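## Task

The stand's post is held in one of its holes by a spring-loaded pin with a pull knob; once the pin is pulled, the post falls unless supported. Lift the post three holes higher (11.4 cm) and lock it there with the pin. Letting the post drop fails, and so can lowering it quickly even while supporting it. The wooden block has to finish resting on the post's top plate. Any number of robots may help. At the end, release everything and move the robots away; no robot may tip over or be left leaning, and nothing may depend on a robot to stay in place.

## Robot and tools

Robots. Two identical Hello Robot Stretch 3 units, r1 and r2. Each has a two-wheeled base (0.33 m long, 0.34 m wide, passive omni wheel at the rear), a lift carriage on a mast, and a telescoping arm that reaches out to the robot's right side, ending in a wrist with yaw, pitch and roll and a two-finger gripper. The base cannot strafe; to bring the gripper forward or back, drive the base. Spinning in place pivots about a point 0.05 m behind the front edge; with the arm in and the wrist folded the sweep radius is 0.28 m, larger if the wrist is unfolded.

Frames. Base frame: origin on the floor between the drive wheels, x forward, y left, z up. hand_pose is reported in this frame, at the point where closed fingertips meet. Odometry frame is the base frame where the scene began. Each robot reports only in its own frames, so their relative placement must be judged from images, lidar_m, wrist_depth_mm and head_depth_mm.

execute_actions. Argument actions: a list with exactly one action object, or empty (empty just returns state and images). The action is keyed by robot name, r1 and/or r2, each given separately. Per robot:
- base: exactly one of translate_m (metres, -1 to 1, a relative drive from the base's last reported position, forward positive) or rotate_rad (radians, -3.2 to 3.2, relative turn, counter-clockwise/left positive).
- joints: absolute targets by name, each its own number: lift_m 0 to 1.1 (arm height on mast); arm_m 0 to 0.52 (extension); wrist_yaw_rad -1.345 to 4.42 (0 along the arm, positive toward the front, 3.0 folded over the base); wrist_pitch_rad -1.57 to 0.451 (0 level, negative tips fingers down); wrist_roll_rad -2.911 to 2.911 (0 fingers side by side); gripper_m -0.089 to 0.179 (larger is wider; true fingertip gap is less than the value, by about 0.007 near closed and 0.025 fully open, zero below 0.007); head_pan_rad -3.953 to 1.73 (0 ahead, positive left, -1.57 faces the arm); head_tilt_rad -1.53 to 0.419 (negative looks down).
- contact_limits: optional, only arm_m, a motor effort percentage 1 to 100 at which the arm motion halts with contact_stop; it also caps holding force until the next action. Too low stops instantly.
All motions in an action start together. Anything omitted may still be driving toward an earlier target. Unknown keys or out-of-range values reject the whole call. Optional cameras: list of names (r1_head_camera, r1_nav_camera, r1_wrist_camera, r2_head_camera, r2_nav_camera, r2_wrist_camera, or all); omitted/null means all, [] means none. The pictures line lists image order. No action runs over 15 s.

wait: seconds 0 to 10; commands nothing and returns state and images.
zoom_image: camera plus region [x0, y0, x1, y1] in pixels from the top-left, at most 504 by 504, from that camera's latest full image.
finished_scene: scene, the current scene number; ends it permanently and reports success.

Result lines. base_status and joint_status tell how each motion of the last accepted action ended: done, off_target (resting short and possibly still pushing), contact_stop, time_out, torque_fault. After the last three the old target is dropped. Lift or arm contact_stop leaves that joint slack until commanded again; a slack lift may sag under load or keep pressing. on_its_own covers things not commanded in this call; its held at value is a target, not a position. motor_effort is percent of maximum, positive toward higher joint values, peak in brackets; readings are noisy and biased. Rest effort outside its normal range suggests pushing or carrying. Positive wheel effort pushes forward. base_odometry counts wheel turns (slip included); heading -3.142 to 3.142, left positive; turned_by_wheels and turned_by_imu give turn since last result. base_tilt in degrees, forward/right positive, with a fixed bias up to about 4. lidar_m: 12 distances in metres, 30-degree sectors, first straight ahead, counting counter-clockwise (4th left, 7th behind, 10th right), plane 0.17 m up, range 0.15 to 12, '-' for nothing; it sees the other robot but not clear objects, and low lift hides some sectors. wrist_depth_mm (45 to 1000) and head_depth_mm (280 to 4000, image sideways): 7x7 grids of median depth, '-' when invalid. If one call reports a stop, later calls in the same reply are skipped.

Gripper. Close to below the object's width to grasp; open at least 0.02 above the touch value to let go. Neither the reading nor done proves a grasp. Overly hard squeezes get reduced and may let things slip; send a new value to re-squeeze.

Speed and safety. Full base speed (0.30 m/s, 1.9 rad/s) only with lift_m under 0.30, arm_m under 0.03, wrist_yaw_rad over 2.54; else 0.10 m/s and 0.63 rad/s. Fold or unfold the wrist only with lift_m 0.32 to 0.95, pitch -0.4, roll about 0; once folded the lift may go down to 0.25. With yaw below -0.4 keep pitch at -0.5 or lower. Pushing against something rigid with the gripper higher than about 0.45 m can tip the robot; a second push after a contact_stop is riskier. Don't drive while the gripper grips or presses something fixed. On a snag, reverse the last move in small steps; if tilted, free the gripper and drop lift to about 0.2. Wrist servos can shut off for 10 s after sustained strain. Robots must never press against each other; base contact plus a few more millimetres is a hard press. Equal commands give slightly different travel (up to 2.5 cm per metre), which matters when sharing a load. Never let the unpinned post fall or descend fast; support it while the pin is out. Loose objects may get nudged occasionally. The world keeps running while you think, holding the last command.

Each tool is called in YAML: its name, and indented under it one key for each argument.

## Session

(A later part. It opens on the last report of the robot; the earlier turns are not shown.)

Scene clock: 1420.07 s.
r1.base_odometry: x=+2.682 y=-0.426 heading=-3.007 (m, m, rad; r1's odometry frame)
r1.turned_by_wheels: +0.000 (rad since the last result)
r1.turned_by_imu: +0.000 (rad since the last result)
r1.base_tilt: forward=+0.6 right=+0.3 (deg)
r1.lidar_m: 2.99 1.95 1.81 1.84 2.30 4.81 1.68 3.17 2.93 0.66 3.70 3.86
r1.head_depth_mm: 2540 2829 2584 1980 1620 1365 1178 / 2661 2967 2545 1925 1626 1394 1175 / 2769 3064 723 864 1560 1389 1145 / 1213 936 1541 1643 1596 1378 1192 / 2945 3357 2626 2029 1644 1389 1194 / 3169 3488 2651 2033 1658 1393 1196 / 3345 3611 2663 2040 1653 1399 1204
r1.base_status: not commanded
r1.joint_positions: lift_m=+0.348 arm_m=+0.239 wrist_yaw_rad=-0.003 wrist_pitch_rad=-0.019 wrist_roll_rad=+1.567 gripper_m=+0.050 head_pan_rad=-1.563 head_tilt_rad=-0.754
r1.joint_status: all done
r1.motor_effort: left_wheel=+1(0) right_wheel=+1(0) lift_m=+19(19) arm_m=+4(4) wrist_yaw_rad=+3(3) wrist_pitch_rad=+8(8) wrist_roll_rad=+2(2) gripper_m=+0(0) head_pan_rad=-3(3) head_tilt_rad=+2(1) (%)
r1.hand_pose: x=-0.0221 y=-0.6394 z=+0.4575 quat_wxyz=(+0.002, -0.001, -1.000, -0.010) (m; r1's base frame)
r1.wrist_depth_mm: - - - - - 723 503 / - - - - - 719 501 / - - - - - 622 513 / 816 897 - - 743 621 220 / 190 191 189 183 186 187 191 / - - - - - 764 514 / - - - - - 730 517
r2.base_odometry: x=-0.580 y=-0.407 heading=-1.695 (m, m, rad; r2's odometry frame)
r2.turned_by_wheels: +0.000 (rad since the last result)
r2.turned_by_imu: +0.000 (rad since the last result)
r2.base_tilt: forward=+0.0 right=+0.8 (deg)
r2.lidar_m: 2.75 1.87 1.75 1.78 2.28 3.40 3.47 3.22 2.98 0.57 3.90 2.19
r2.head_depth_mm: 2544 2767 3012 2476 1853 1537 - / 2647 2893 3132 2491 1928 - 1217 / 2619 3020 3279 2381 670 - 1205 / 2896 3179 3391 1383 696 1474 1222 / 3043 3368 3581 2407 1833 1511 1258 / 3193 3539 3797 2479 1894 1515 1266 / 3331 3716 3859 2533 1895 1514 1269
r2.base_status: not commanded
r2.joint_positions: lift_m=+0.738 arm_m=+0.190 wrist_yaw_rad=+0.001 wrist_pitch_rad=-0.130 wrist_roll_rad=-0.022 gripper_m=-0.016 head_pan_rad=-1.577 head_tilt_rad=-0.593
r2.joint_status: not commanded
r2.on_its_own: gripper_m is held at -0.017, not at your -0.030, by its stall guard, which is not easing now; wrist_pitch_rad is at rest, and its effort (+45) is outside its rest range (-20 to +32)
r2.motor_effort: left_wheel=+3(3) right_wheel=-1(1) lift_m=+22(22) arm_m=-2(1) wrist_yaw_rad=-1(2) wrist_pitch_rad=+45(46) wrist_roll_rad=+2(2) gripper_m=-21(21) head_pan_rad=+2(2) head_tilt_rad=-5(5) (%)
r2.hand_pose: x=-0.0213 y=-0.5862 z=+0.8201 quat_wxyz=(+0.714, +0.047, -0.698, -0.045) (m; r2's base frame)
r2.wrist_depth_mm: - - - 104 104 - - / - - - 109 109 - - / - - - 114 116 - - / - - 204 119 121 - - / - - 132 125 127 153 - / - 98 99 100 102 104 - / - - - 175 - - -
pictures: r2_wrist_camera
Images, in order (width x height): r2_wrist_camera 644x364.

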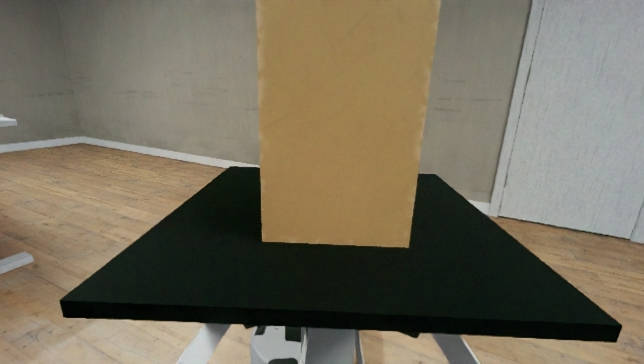

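execute_actions:
  actions:
    - {"r2": {"joints": {"lift_m": 0.730}}}
  cameras: []

execute_actions:
  actions:
    - {"r1": {"joints": {"gripper_m": -0.089}}, "r2": {"joints": {"lift_m": 0.7392}}}
  cameras: []

execute_actions:
  actions:
    - {"r1": {"joints": {"arm_m": 0.226}}}
  cameras: ["r1_wrist_camera", "r1_head_camera"]

Scene clock: 1432.33 s.
r1.base_odometry: x=+2.682 y=-0.426 heading=-3.007 (m, m, rad; r1's odometry frame)
r1.turned_by_wheels: +0.000 (rad since the last result)
r1.turned_by_imu: +0.000 (rad since the last result)
r1.base_tilt: forward=+0.6 right=+0.3 (deg)
r1.lidar_m: 2.98 1.95 1.82 1.84 2.30 4.82 1.68 3.15 2.92 0.66 3.71 3.85
r1.head_depth_mm: 2522 2845 2551 1987 1610 1366 1182 / 2646 2955 2589 1924 1623 1398 1173 / 2748 3034 722 865 1566 1398 1146 / 1223 951 1543 1643 1596 1378 1194 / 2964 3376 2617 2036 1643 1390 1193 / 3178 3465 2654 2036 1654 1389 1198 / 3310 3607 2669 2052 1658 1396 1200
r1.base_status: not commanded
r1.joint_positions: lift_m=+0.348 arm_m=+0.239 wrist_yaw_rad=-0.003 wrist_pitch_rad=-0.019 wrist_roll_rad=+1.567 gripper_m=+0.050 head_pan_rad=-1.563 head_tilt_rad=-0.754
r1.joint_status: not commanded
r1.motor_effort: left_wheel=+1(1) right_wheel=+0(1) lift_m=+19(18) arm_m=+4(4) wrist_yaw_rad=+3(3) wrist_pitch_rad=+8(8) wrist_roll_rad=+2(2) gripper_m=+0(0) head_pan_rad=-3(3) head_tilt_rad=+2(2) (%)
r1.hand_pose: x=-0.0221 y=-0.6394 z=+0.4575 quat_wxyz=(+0.002, -0.001, -1.000, -0.010) (m; r1's base frame)
r1.wrist_depth_mm: - - - - - 735 511 / - - - - - 729 502 / - - - - - 605 504 / 781 896 - - 739 617 220 / 191 191 188 183 185 188 190 / - - - - - 768 530 / - - - - - 733 532
r2.base_odometry: x=-0.580 y=-0.407 heading=-1.695 (m, m, rad; r2's odometry frame)
r2.turned_by_wheels: +0.000 (rad since the last result)
r2.turned_by_imu: -0.001 (rad since the last result)
r2.base_tilt: forward=+0.0 right=+0.7 (deg)
r2.lidar_m: 2.74 1.87 1.75 1.78 2.28 3.39 3.45 3.21 2.98 0.57 3.90 2.19
r2.head_depth_mm: 2539 2754 3022 2481 1858 1543 - / 2622 2891 3094 2463 1890 - 1191 / 2651 3015 3245 2369 671 - 1190 / 2875 3150 3353 1377 698 1484 1233 / 3021 3374 3558 2396 1814 1506 1255 / 3145 3495 3804 2512 1889 1510 1261 / 3332 3793 3837 2555 1890 1518 1260
r2.base_status: not commanded
r2.joint_positions: lift_m=+0.730 arm_m=+0.190 wrist_yaw_rad=+0.000 wrist_pitch_rad=-0.100 wrist_roll_rad=-0.022 gripper_m=-0.016 head_pan_rad=-1.577 head_tilt_rad=-0.593
r2.joint_status: all done
r2.on_its_own: gripper_m is held at -0.017, not at your -0.030, by its stall guard, which is not easing now; wrist_pitch_rad is at rest, and its effort (+35) is outside its rest range (-20 to +32)
r2.motor_effort: left_wheel=+2(3) right_wheel=-1(1) lift_m=+20(22) arm_m=-1(2) wrist_yaw_rad=-1(1) wrist_pitch_rad=+35(45) wrist_roll_rad=+2(2) gripper_m=-21(21) head_pan_rad=+3(2) head_tilt_rad=-5(5) (%)
r2.hand_pose: x=-0.0214 y=-0.5876 z=+0.8193 quat_wxyz=(+0.714, +0.036, -0.698, -0.035) (m; r2's base frame)
r2.wrist_depth_mm: - - - 106 106 - - / - - - 110 111 - - / - - - 115 117 - - / - - 210 121 122 - - / - - 130 124 126 154 - / - 94 95 97 99 101 - / - - - 171 - - -
pictures: none
No camera images: the call's "cameras" was empty. Leave "cameras" out to get every camera's image.

Scene clock: 1434.20 s.
r1.base_odometry: x=+2.682 y=-0.426 heading=-3.007 (m, m, rad; r1's odometry frame)
r1.turned_by_wheels: +0.000 (rad since the last result)
r1.turned_by_imu: +0.000 (rad since the last result)
r1.base_tilt: forward=+0.6 right=+0.2 (deg)
r1.lidar_m: 2.97 1.95 1.82 1.84 2.30 4.81 1.68 3.17 2.93 0.66 3.67 3.86
r1.head_depth_mm: 2539 2841 2553 1986 1620 1365 1181 / 2653 2951 2555 1930 1618 1402 1174 / 2733 3050 724 865 1547 1392 1145 / 1208 934 1540 1652 1604 1379 1190 / 2950 3321 2614 2019 1642 1383 1195 / 3152 3523 2648 2037 1652 1393 1197 / 3320 3634 2679 2045 1662 1394 1201
r1.base_status: not commanded
r1.joint_positions: lift_m=+0.348 arm_m=+0.239 wrist_yaw_rad=-0.004 wrist_pitch_rad=-0.018 wrist_roll_rad=+1.567 gripper_m=-0.087 head_pan_rad=-1.563 head_tilt_rad=-0.754
r1.joint_status: all done
r1.motor_effort: left_wheel=+1(0) right_wheel=+0(1) lift_m=+19(19) arm_m=-2(4) wrist_yaw_rad=+4(4) wrist_pitch_rad=+8(9) wrist_roll_rad=+2(2) gripper_m=-41(100) head_pan_rad=-3(3) head_tilt_rad=+1(1) (%)
r1.hand_pose: x=-0.0223 y=-0.6399 z=+0.4579 quat_wxyz=(+0.002, -0.002, -1.000, -0.009) (m; r1's base frame)
r1.wrist_depth_mm: - - - - - 719 497 / - - - - - 736 507 / - - - - - 615 508 / 829 921 - - 756 621 227 / 190 189 187 183 185 187 188 / - - - - - 714 523 / - - - - - 748 522
r2.base_odometry: x=-0.580 y=-0.407 heading=-1.695 (m, m, rad; r2's odometry frame)
r2.turned_by_wheels: +0.000 (rad since the last result)
r2.turned_by_imu: -0.001 (rad since the last result)
r2.base_tilt: forward=+0.0 right=+0.8 (deg)
r2.lidar_m: 2.74 1.87 1.75 1.78 2.28 3.39 3.47 3.22 2.97 0.57 3.91 2.19
r2.head_depth_mm: 2516 2772 2991 2457 1843 1536 - / 2655 2894 3096 2472 1934 - 1220 / 2624 3048 3256 2354 671 - 1201 / 2874 3140 3383 1376 698 1481 1220 / 3002 3351 3531 2385 1813 1518 1257 / 3155 3541 3780 2544 1887 1520 1260 / 3367 3737 3841 2541 1889 1516 1272
r2.base_status: not commanded
r2.joint_positions: lift_m=+0.739 arm_m=+0.190 wrist_yaw_rad=+0.000 wrist_pitch_rad=-0.129 wrist_roll_rad=-0.022 gripper_m=-0.016 head_pan_rad=-1.577 head_tilt_rad=-0.593
r2.joint_status: all done
r2.on_its_own: gripper_m is held at -0.017, not at your -0.030, by its stall guard, which is not easing now; wrist_pitch_rad is at rest, and its effort (+45) is outside its rest range (-20 to +32)
r2.motor_effort: left_wheel=+2(2) right_wheel=-1(2) lift_m=+33(32) arm_m=-1(0) wrist_yaw_rad=-2(1) wrist_pitch_rad=+45(45) wrist_roll_rad=+2(2) gripper_m=-21(21) head_pan_rad=+2(2) head_tilt_rad=-5(5) (%)
r2.hand_pose: x=-0.0214 y=-0.5861 z=+0.8205 quat_wxyz=(+0.714, +0.046, -0.698, -0.045) (m; r2's base frame)
r2.wrist_depth_mm: - - - 103 104 - - / - - - 109 109 - - / - - - 114 115 - - / - - 205 119 121 - - / - - 132 125 126 154 - / - 98 99 101 102 104 - / - - - 173 - 90 -
pictures: none
No camera images: the call's "cameras" was empty. Leave "cameras" out to get every camera's image.

Scene clock: 1435.17 s.
r1.base_odometry: x=+2.682 y=-0.426 heading=-3.007 (m, m, rad; r1's odometry frame)
r1.turned_by_wheels: +0.000 (rad since the last result)
r1.turned_by_imu: +0.000 (rad since the last result)
r1.base_tilt: forward=+0.6 right=+0.3 (deg)
r1.lidar_m: 2.98 1.96 1.82 1.84 2.30 4.79 1.68 3.16 2.92 0.66 3.68 3.86
r1.head_depth_mm: 2531 2816 2536 1984 1622 1366 1180 / 2613 2963 2567 1986 1620 1397 1169 / 2736 3072 723 865 1541 1398 1146 / 1216 936 1533 1664 1597 1383 1190 / 2929 3324 2620 2028 1644 1386 1196 / 3167 3473 2659 2040 1647 1393 1201 / 3306 3631 2653 2046 1661 1393 1200
r1.base_status: not commanded
r1.joint_positions: lift_m=+0.348 arm_m=+0.226 wrist_yaw_rad=-0.009 wrist_pitch_rad=-0.020 wrist_roll_rad=+1.567 gripper_m=-0.083 head_pan_rad=-1.563 head_tilt_rad=-0.754
r1.joint_status: all done
r1.motor_effort: left_wheel=-1(1) right_wheel=+2(3) lift_m=+19(19) arm_m=-3(16) wrist_yaw_rad=+11(11) wrist_pitch_rad=+8(9) wrist_roll_rad=+2(2) gripper_m=-38(41) head_pan_rad=-3(3) head_tilt_rad=+1(1) (%)
r1.hand_pose: x=-0.0236 y=-0.6269 z=+0.4575 quat_wxyz=(+0.002, -0.004, -1.000, -0.010) (m; r1's base frame)
r1.wrist_depth_mm: - - - - - 720 504 / - - - - - 738 505 / - - - - - 632 508 / 752 878 - 925 744 650 232 / 202 202 200 195 198 201 203 / - - - - - 780 524 / - - - - - 764 530
r2.base_odometry: x=-0.580 y=-0.407 heading=-1.695 (m, m, rad; r2's odometry frame)
r2.turned_by_wheels: +0.000 (rad since the last result)
r2.turned_by_imu: +0.000 (rad since the last result)
r2.base_tilt: forward=+0.0 right=+0.8 (deg)
r2.lidar_m: 2.75 1.87 1.75 1.77 2.28 3.41 3.44 3.20 2.97 0.57 3.88 2.19
r2.head_depth_mm: 2522 2728 2985 2468 1857 1534 - / 2616 2879 3137 2465 1926 - 1219 / 2616 3025 3277 2384 669 - 1202 / 2895 3119 3344 1381 699 1476 1226 / 3022 3358 3546 2410 1828 1509 1264 / 3210 3467 3839 2519 1897 1500 1262 / 3354 3771 3802 2551 1907 1512 1270
r2.base_status: not commanded
r2.joint_positions: lift_m=+0.739 arm_m=+0.190 wrist_yaw_rad=+0.000 wrist_pitch_rad=-0.129 wrist_roll_rad=-0.022 gripper_m=-0.016 head_pan_rad=-1.577 head_tilt_rad=-0.593
r2.joint_status: not commanded
r2.on_its_own: gripper_m is held at -0.017, not at your -0.030, by its stall guard, which is not easing now; wrist_pitch_rad is at rest, and its effort (+44) is outside its rest range (-20 to +32)
r2.motor_effort: left_wheel=+1(2) right_wheel=-1(1) lift_m=+33(33) arm_m=-1(1) wrist_yaw_rad=-1(1) wrist_pitch_rad=+44(44) wrist_roll_rad=+2(2) gripper_m=-21(21) head_pan_rad=+2(2) head_tilt_rad=-5(5) (%)
r2.hand_pose: x=-0.0214 y=-0.5861 z=+0.8205 quat_wxyz=(+0.714, +0.046, -0.698, -0.045) (m; r2's base frame)
r2.wrist_depth_mm: - - - 104 104 - - / - - - 108 109 - - / - - - 114 115 - - / - - 204 120 121 - - / - - 132 125 127 154 - / - 98 99 101 103 104 - / - - - 173 - 90 -
pictures: r1_head_camera (sideways: a quarter turn clockwise sets it upright), r1_wrist_camera
Images, in order (width x height): r1_head_camera 896x504, r1_wrist_camera 644x364.

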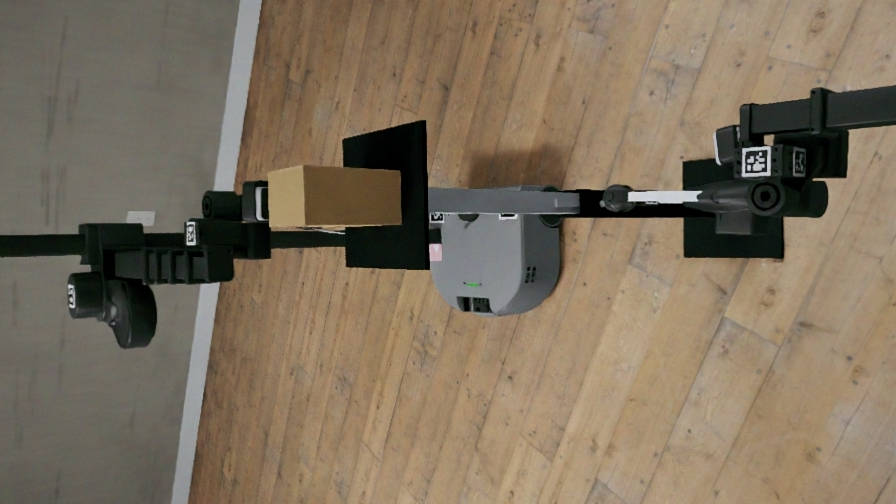

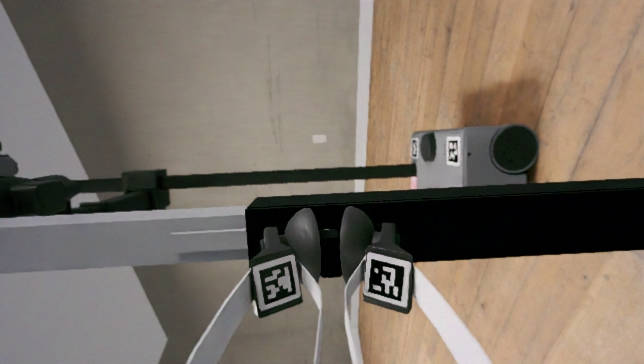

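execute_actions:
  actions:
    - {"r1": {"joints": {"gripper_m": 0.05, "arm_m": 0.19}}, "r2": {"joints": {"lift_m": 0.728}}}
  cameras: ["r1_wrist_camera"]

Scene clock: 1443.67 s.
r1.base_odometry: x=+2.682 y=-0.426 heading=-3.007 (m, m, rad; r1's odometry frame)
r1.turned_by_wheels: +0.000 (rad since the last result)
r1.turned_by_imu: +0.000 (rad since the last result)
r1.base_tilt: forward=+0.5 right=+0.3 (deg)
r1.lidar_m: 2.99 1.95 1.82 1.84 2.30 4.82 1.68 3.17 2.93 0.66 3.70 3.85
r1.head_depth_mm: 2538 2819 2549 1978 1613 1362 1180 / 2653 2961 2567 1932 1622 1375 1195 / 2779 3050 723 868 1547 1367 - / 1221 957 1537 1643 1593 1377 1192 / 2976 3324 2632 2026 1643 1383 1199 / 3167 3466 2648 2031 1650 1394 1200 / 3301 3624 2672 2032 1657 1395 1203
r1.base_status: not commanded
r1.joint_positions: lift_m=+0.348 arm_m=+0.190 wrist_yaw_rad=-0.003 wrist_pitch_rad=-0.019 wrist_roll_rad=+1.567 gripper_m=+0.050 head_pan_rad=-1.563 head_tilt_rad=-0.754
r1.joint_status: all done
r1.motor_effort: left_wheel=+1(1) right_wheel=-1(3) lift_m=+19(19) arm_m=-3(6) wrist_yaw_rad=+4(11) wrist_pitch_rad=+8(8) wrist_roll_rad=+2(2) gripper_m=+0(80) head_pan_rad=-3(4) head_tilt_rad=+1(1) (%)
r1.hand_pose: x=-0.0221 y=-0.5910 z=+0.4576 quat_wxyz=(+0.002, -0.001, -1.000, -0.010) (m; r1's base frame)
r1.wrist_depth_mm: - - - - - 729 497 / - - - - - 760 503 / - - - - - 670 510 / 417 935 917 915 249 235 237 / 237 239 237 231 234 624 472 / - - - - - 772 517 / - - - - - 723 523
r2.base_odometry: x=-0.580 y=-0.407 heading=-1.695 (m, m, rad; r2's odometry frame)
r2.turned_by_wheels: +0.000 (rad since the last result)
r2.turned_by_imu: -0.002 (rad since the last result)
r2.base_tilt: forward=+0.0 right=+0.8 (deg)
r2.lidar_m: 2.74 1.87 1.75 1.78 2.27 3.40 3.44 3.22 2.97 0.57 3.90 2.20
r2.head_depth_mm: 2516 2779 3040 2436 1856 1532 - / 2646 2909 3151 2478 1904 - 1193 / 2640 2999 3289 2404 669 - 1192 / 2858 3106 3327 1372 698 1484 1225 / 3022 3369 3560 2431 1835 1511 1256 / 3117 3496 3749 2515 1910 1510 1262 / 3339 3796 3851 2546 1916 1528 1268
r2.base_status: not commanded
r2.joint_positions: lift_m=+0.728 arm_m=+0.190 wrist_yaw_rad=+0.000 wrist_pitch_rad=-0.093 wrist_roll_rad=-0.022 gripper_m=-0.016 head_pan_rad=-1.577 head_tilt_rad=-0.593
r2.joint_status: all done
r2.on_its_own: gripper_m is held at -0.017, not at your -0.030, by its stall guard, which is not easing now
r2.motor_effort: left_wheel=+2(2) right_wheel=-1(1) lift_m=+19(31) arm_m=-1(1) wrist_yaw_rad=-2(1) wrist_pitch_rad=+32(45) wrist_roll_rad=+2(2) gripper_m=-21(21) head_pan_rad=+2(2) head_tilt_rad=-5(5) (%)
r2.hand_pose: x=-0.0214 y=-0.5879 z=+0.8191 quat_wxyz=(+0.714, +0.034, -0.698, -0.033) (m; r2's base frame)
r2.wrist_depth_mm: - - - 107 107 - - / - - - 111 111 - - / - - - 115 116 - - / - - 213 121 122 - - / - - 129 124 126 153 - / - 93 95 96 98 100 - / - - - 170 - - -
pictures: r1_wrist_camera
Images, in order (width x height): r1_wrist_camera 644x364.

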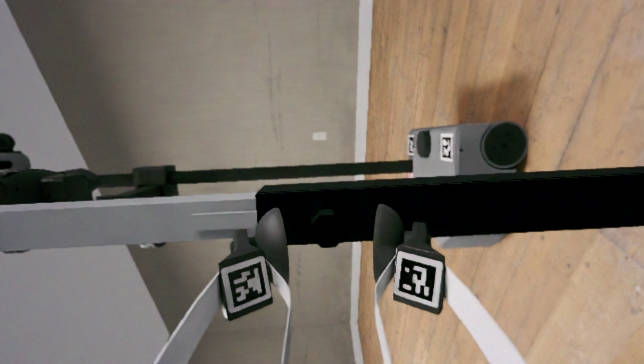

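zoom_image:
  camera: "r1_wrist_camera"
  region: [150, 160, 450, 290]

Region (150, 160, 450, 290) of r1_wrist_camera's 644x364 image, scaled by 1.680; it fills the top 218 rows of this view, and the rest is white.

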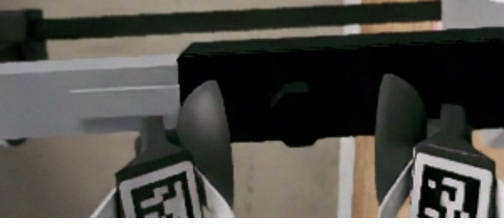

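execute_actions:
  actions:
    - {"r1": {"joints": {"arm_m": 0.241}}, "r2": {"joints": {"lift_m": 0.7395}}}
  cameras: []

execute_actions:
  actions:
    - {"r1": {"joints": {"gripper_m": -0.089}}}
  cameras: []

execute_actions:
  actions:
    - {"r1": {"joints": {"arm_m": 0.226}}, "r2": {"joints": {"lift_m": 0.750}}}
  cameras: ["r1_wrist_camera"]

Scene clock: 1559.30 s.
r1.base_odometry: x=+2.682 y=-0.426 heading=-3.007 (m, m, rad; r1's odometry frame)
r1.turned_by_wheels: +0.000 (rad since the last result)
r1.turned_by_imu: +0.000 (rad since the last result)
r1.base_tilt: forward=+0.6 right=+0.3 (deg)
r1.lidar_m: 2.98 1.95 1.82 1.84 2.30 4.81 1.68 3.18 2.93 0.66 3.70 3.84
r1.head_depth_mm: 2535 2827 2546 1982 1614 1363 1179 / 2647 2947 2559 1932 1629 1398 1171 / 2771 3061 723 863 1571 1403 1142 / 1211 934 1539 1651 1607 1384 1193 / 2936 3345 2622 2015 1641 1384 1194 / 3163 3488 2648 2035 1659 1399 1202 / 3300 3561 2682 2047 1662 1397 1204
r1.base_status: not commanded
r1.joint_positions: lift_m=+0.348 arm_m=+0.241 wrist_yaw_rad=-0.002 wrist_pitch_rad=-0.019 wrist_roll_rad=+1.567 gripper_m=+0.050 head_pan_rad=-1.563 head_tilt_rad=-0.754
r1.joint_status: all done
r1.motor_effort: left_wheel=+0(1) right_wheel=+0(0) lift_m=+19(19) arm_m=+4(3) wrist_yaw_rad=+3(4) wrist_pitch_rad=+8(8) wrist_roll_rad=+2(2) gripper_m=+0(0) head_pan_rad=-3(3) head_tilt_rad=+1(1) (%)
r1.hand_pose: x=-0.0220 y=-0.6414 z=+0.4576 quat_wxyz=(+0.002, -0.001, -1.000, -0.010) (m; r1's base frame)
r1.wrist_depth_mm: - - - - - 715 499 / - - - - - 749 511 / - - - - - 624 508 / 880 881 - - 757 631 220 / 188 188 186 182 184 187 188 / - - - - - 729 522 / - - - - - 725 522
r2.base_odometry: x=-0.580 y=-0.407 heading=-1.695 (m, m, rad; r2's odometry frame)
r2.turned_by_wheels: +0.000 (rad since the last result)
r2.turned_by_imu: -0.001 (rad since the last result)
r2.base_tilt: forward=+0.0 right=+0.8 (deg)
r2.lidar_m: 2.74 1.87 1.75 1.78 2.28 3.39 3.46 3.19 2.98 0.57 3.91 2.19
r2.head_depth_mm: 2519 2769 3004 2460 1858 1533 - / 2665 2917 3118 2480 1931 - 1225 / 2634 3019 3211 2383 670 - 1203 / 2860 3137 3365 1376 699 1486 1224 / 2976 3367 3573 2387 1822 1506 1255 / 3150 3523 3761 2485 1884 1508 1267 / 3387 3766 3849 2541 1903 1517 1262
r2.base_status: not commanded
r2.joint_positions: lift_m=+0.739 arm_m=+0.190 wrist_yaw_rad=+0.000 wrist_pitch_rad=-0.129 wrist_roll_rad=-0.022 gripper_m=-0.016 head_pan_rad=-1.577 head_tilt_rad=-0.593
r2.joint_status: all done
r2.on_its_own: gripper_m is held at -0.017, not at your -0.030, by its stall guard, which is not easing now; wrist_pitch_rad is at rest, and its effort (+45) is outside its rest range (-20 to +32)
r2.motor_effort: left_wheel=+2(2) right_wheel=-1(1) lift_m=+33(35) arm_m=+0(1) wrist_yaw_rad=-1(0) wrist_pitch_rad=+45(46) wrist_roll_rad=+2(2) gripper_m=-21(21) head_pan_rad=+2(2) head_tilt_rad=-5(5) (%)
r2.hand_pose: x=-0.0214 y=-0.5860 z=+0.8206 quat_wxyz=(+0.714, +0.047, -0.698, -0.045) (m; r2's base frame)
r2.wrist_depth_mm: - - - 104 104 - - / - - - 108 109 - - / - - - 114 115 - - / - - 205 120 122 - - / - - 132 125 127 154 - / - 98 99 101 103 104 - / - - - 174 - 90 -
pictures: none
No camera images: the call's "cameras" was empty. Leave "cameras" out to get every camera's image.

Scene clock: 1561.17 s.
r1.base_odometry: x=+2.682 y=-0.426 heading=-3.007 (m, m, rad; r1's odometry frame)
r1.turned_by_wheels: +0.000 (rad since the last result)
r1.turned_by_imu: +0.000 (rad since the last result)
r1.base_tilt: forward=+0.7 right=+0.3 (deg)
r1.lidar_m: 2.99 1.95 1.82 1.84 2.31 4.82 1.69 3.16 2.92 0.66 3.69 3.84
r1.head_depth_mm: 2521 2829 2565 1971 1618 1360 1181 / 2658 2967 2565 1993 1622 1401 1172 / 2777 3018 724 869 1544 1399 1142 / 1215 939 1536 1651 1600 1384 1193 / 2930 3338 2620 2029 1646 1383 1196 / 3171 3468 2643 2043 1645 1395 1199 / 3301 3597 2667 2033 1665 1397 1207
r1.base_status: not commanded
r1.joint_positions: lift_m=+0.348 arm_m=+0.240 wrist_yaw_rad=-0.006 wrist_pitch_rad=-0.010 wrist_roll_rad=+1.567 gripper_m=-0.087 head_pan_rad=-1.563 head_tilt_rad=-0.754
r1.joint_status: all done
r1.motor_effort: left_wheel=-1(0) right_wheel=+1(1) lift_m=+19(20) arm_m=+12(12) wrist_yaw_rad=+8(7) wrist_pitch_rad=+4(8) wrist_roll_rad=+2(2) gripper_m=-43(100) head_pan_rad=-3(4) head_tilt_rad=+2(1) (%)
r1.hand_pose: x=-0.0228 y=-0.6411 z=+0.4599 quat_wxyz=(+0.002, -0.003, -1.000, -0.005) (m; r1's base frame)
r1.wrist_depth_mm: - - - - - 734 504 / - - - - - 749 507 / - - - - - 623 514 / 773 895 - - 755 620 226 / 190 189 190 181 184 185 186 / - - - - - 747 526 / - - - - - 740 536
r2.base_odometry: x=-0.580 y=-0.407 heading=-1.695 (m, m, rad; r2's odometry frame)
r2.turned_by_wheels: +0.000 (rad since the last result)
r2.turned_by_imu: -0.001 (rad since the last result)
r2.base_tilt: forward=+0.0 right=+0.8 (deg)
r2.lidar_m: 2.74 1.87 1.75 1.77 2.28 3.39 3.47 3.21 2.98 0.57 3.88 2.19
r2.head_depth_mm: 2546 2753 3022 2487 1856 1544 - / 2653 2911 3131 2504 1910 - 1223 / 2634 3009 3263 2365 670 - 1203 / 2859 3175 3420 1374 697 1480 1219 / 3045 3362 3605 2390 1825 1508 1250 / 3205 3567 3759 2504 1875 1503 1255 / 3352 3786 3804 2531 1891 1510 1270
r2.base_status: not commanded
r2.joint_positions: lift_m=+0.739 arm_m=+0.190 wrist_yaw_rad=+0.000 wrist_pitch_rad=-0.129 wrist_roll_rad=-0.022 gripper_m=-0.016 head_pan_rad=-1.577 head_tilt_rad=-0.593
r2.joint_status: not commanded
r2.on_its_own: gripper_m is held at -0.017, not at your -0.030, by its stall guard, which is not easing now; wrist_pitch_rad is at rest, and its effort (+46) is outside its rest range (-20 to +32)
r2.motor_effort: left_wheel=+2(1) right_wheel=-1(1) lift_m=+33(33) arm_m=+0(0) wrist_yaw_rad=-1(2) wrist_pitch_rad=+46(45) wrist_roll_rad=+2(2) gripper_m=-21(21) head_pan_rad=+3(2) head_tilt_rad=-5(5) (%)
r2.hand_pose: x=-0.0214 y=-0.5860 z=+0.8206 quat_wxyz=(+0.714, +0.047, -0.698, -0.045) (m; r2's base frame)
r2.wrist_depth_mm: - - - 103 104 - - / - - - 108 109 - - / - - - 114 115 - - / - - 205 120 121 - - / - - 133 124 126 154 - / - 98 99 101 103 104 - / - - - 173 - 91 -
pictures: none
No camera images: the call's "cameras" was empty. Leave "cameras" out to get every camera's image.

Scene clock: 1562.10 s.
r1.base_odometry: x=+2.682 y=-0.426 heading=-3.007 (m, m, rad; r1's odometry frame)
r1.turned_by_wheels: +0.000 (rad since the last result)
r1.turned_by_imu: +0.000 (rad since the last result)
r1.base_tilt: forward=+0.6 right=+0.2 (deg)
r1.lidar_m: 2.98 1.95 1.82 1.83 2.31 4.82 1.68 3.17 2.93 0.66 3.70 3.85
r1.head_depth_mm: 2546 2839 2560 1984 1619 1364 1176 / 2652 2973 2590 1929 1622 1393 1171 / 2745 3026 715 864 1552 1395 1145 / 1208 981 1569 1656 1604 1385 1190 / 2895 3348 2649 2026 1644 1388 1192 / 3148 3475 2648 2037 1655 1392 1196 / 3358 3620 2671 2038 1656 1397 1198
r1.base_status: not commanded
r1.joint_positions: lift_m=+0.348 arm_m=+0.227 wrist_yaw_rad=-0.008 wrist_pitch_rad=-0.019 wrist_roll_rad=+1.569 gripper_m=-0.083 head_pan_rad=-1.563 head_tilt_rad=-0.753
r1.joint_status: all done
r1.motor_effort: left_wheel=+0(3) right_wheel=+2(2) lift_m=+19(19) arm_m=-6(15) wrist_yaw_rad=+9(9) wrist_pitch_rad=+8(11) wrist_roll_rad=+1(2) gripper_m=-39(43) head_pan_rad=-3(3) head_tilt_rad=+2(2) (%)
r1.hand_pose: x=-0.0233 y=-0.6273 z=+0.4577 quat_wxyz=(+0.001, -0.004, -1.000, -0.010) (m; r1's base frame)
r1.wrist_depth_mm: - - - - - 729 501 / - - - - - 712 500 / - - - - - 627 510 / 834 921 - 909 748 642 230 / 202 203 199 194 199 200 201 / - - - - - 768 521 / - - - - - 753 533
r2.base_odometry: x=-0.580 y=-0.407 heading=-1.695 (m, m, rad; r2's odometry frame)
r2.turned_by_wheels: +0.000 (rad since the last result)
r2.turned_by_imu: +0.000 (rad since the last result)
r2.base_tilt: forward=+0.1 right=+0.8 (deg)
r2.lidar_m: 2.74 1.87 1.75 1.77 2.27 3.40 3.46 3.21 2.97 0.57 3.89 2.19
r2.head_depth_mm: 2524 2777 2979 2455 1856 1565 - / 2665 2843 3163 2486 1944 - 1222 / 2657 3052 3261 2357 655 - 1209 / 2864 3179 3396 1380 686 1500 1227 / 3008 3339 3524 2428 1828 1516 1253 / 3205 3530 3778 2510 1886 1513 1262 / 3352 3749 3828 2515 1905 1522 1262
r2.base_status: not commanded
r2.joint_positions: lift_m=+0.749 arm_m=+0.190 wrist_yaw_rad=+0.000 wrist_pitch_rad=-0.135 wrist_roll_rad=-0.022 gripper_m=-0.016 head_pan_rad=-1.577 head_tilt_rad=-0.593
r2.joint_status: all done
r2.on_its_own: gripper_m is held at -0.017, not at your -0.030, by its stall guard, which is not easing now; wrist_pitch_rad is at rest, and its effort (+47) is outside its rest range (-20 to +32)
r2.motor_effort: left_wheel=+2(2) right_wheel=-1(1) lift_m=+33(35) arm_m=+0(0) wrist_yaw_rad=-1(1) wrist_pitch_rad=+47(54) wrist_roll_rad=+2(2) gripper_m=-21(22) head_pan_rad=+2(2) head_tilt_rad=-4(5) (%)
r2.hand_pose: x=-0.0214 y=-0.5857 z=+0.8296 quat_wxyz=(+0.713, +0.049, -0.697, -0.047) (m; r2's base frame)
r2.wrist_depth_mm: - - - 103 104 - - / - - - 108 108 - - / - - - 113 115 - - / - - 204 119 121 - - / - - 133 125 127 154 - / - 98 100 101 103 105 - / - - 987 173 - 91 -
pictures: r1_wrist_camera
Images, in order (width x height): r1_wrist_camera 644x364.

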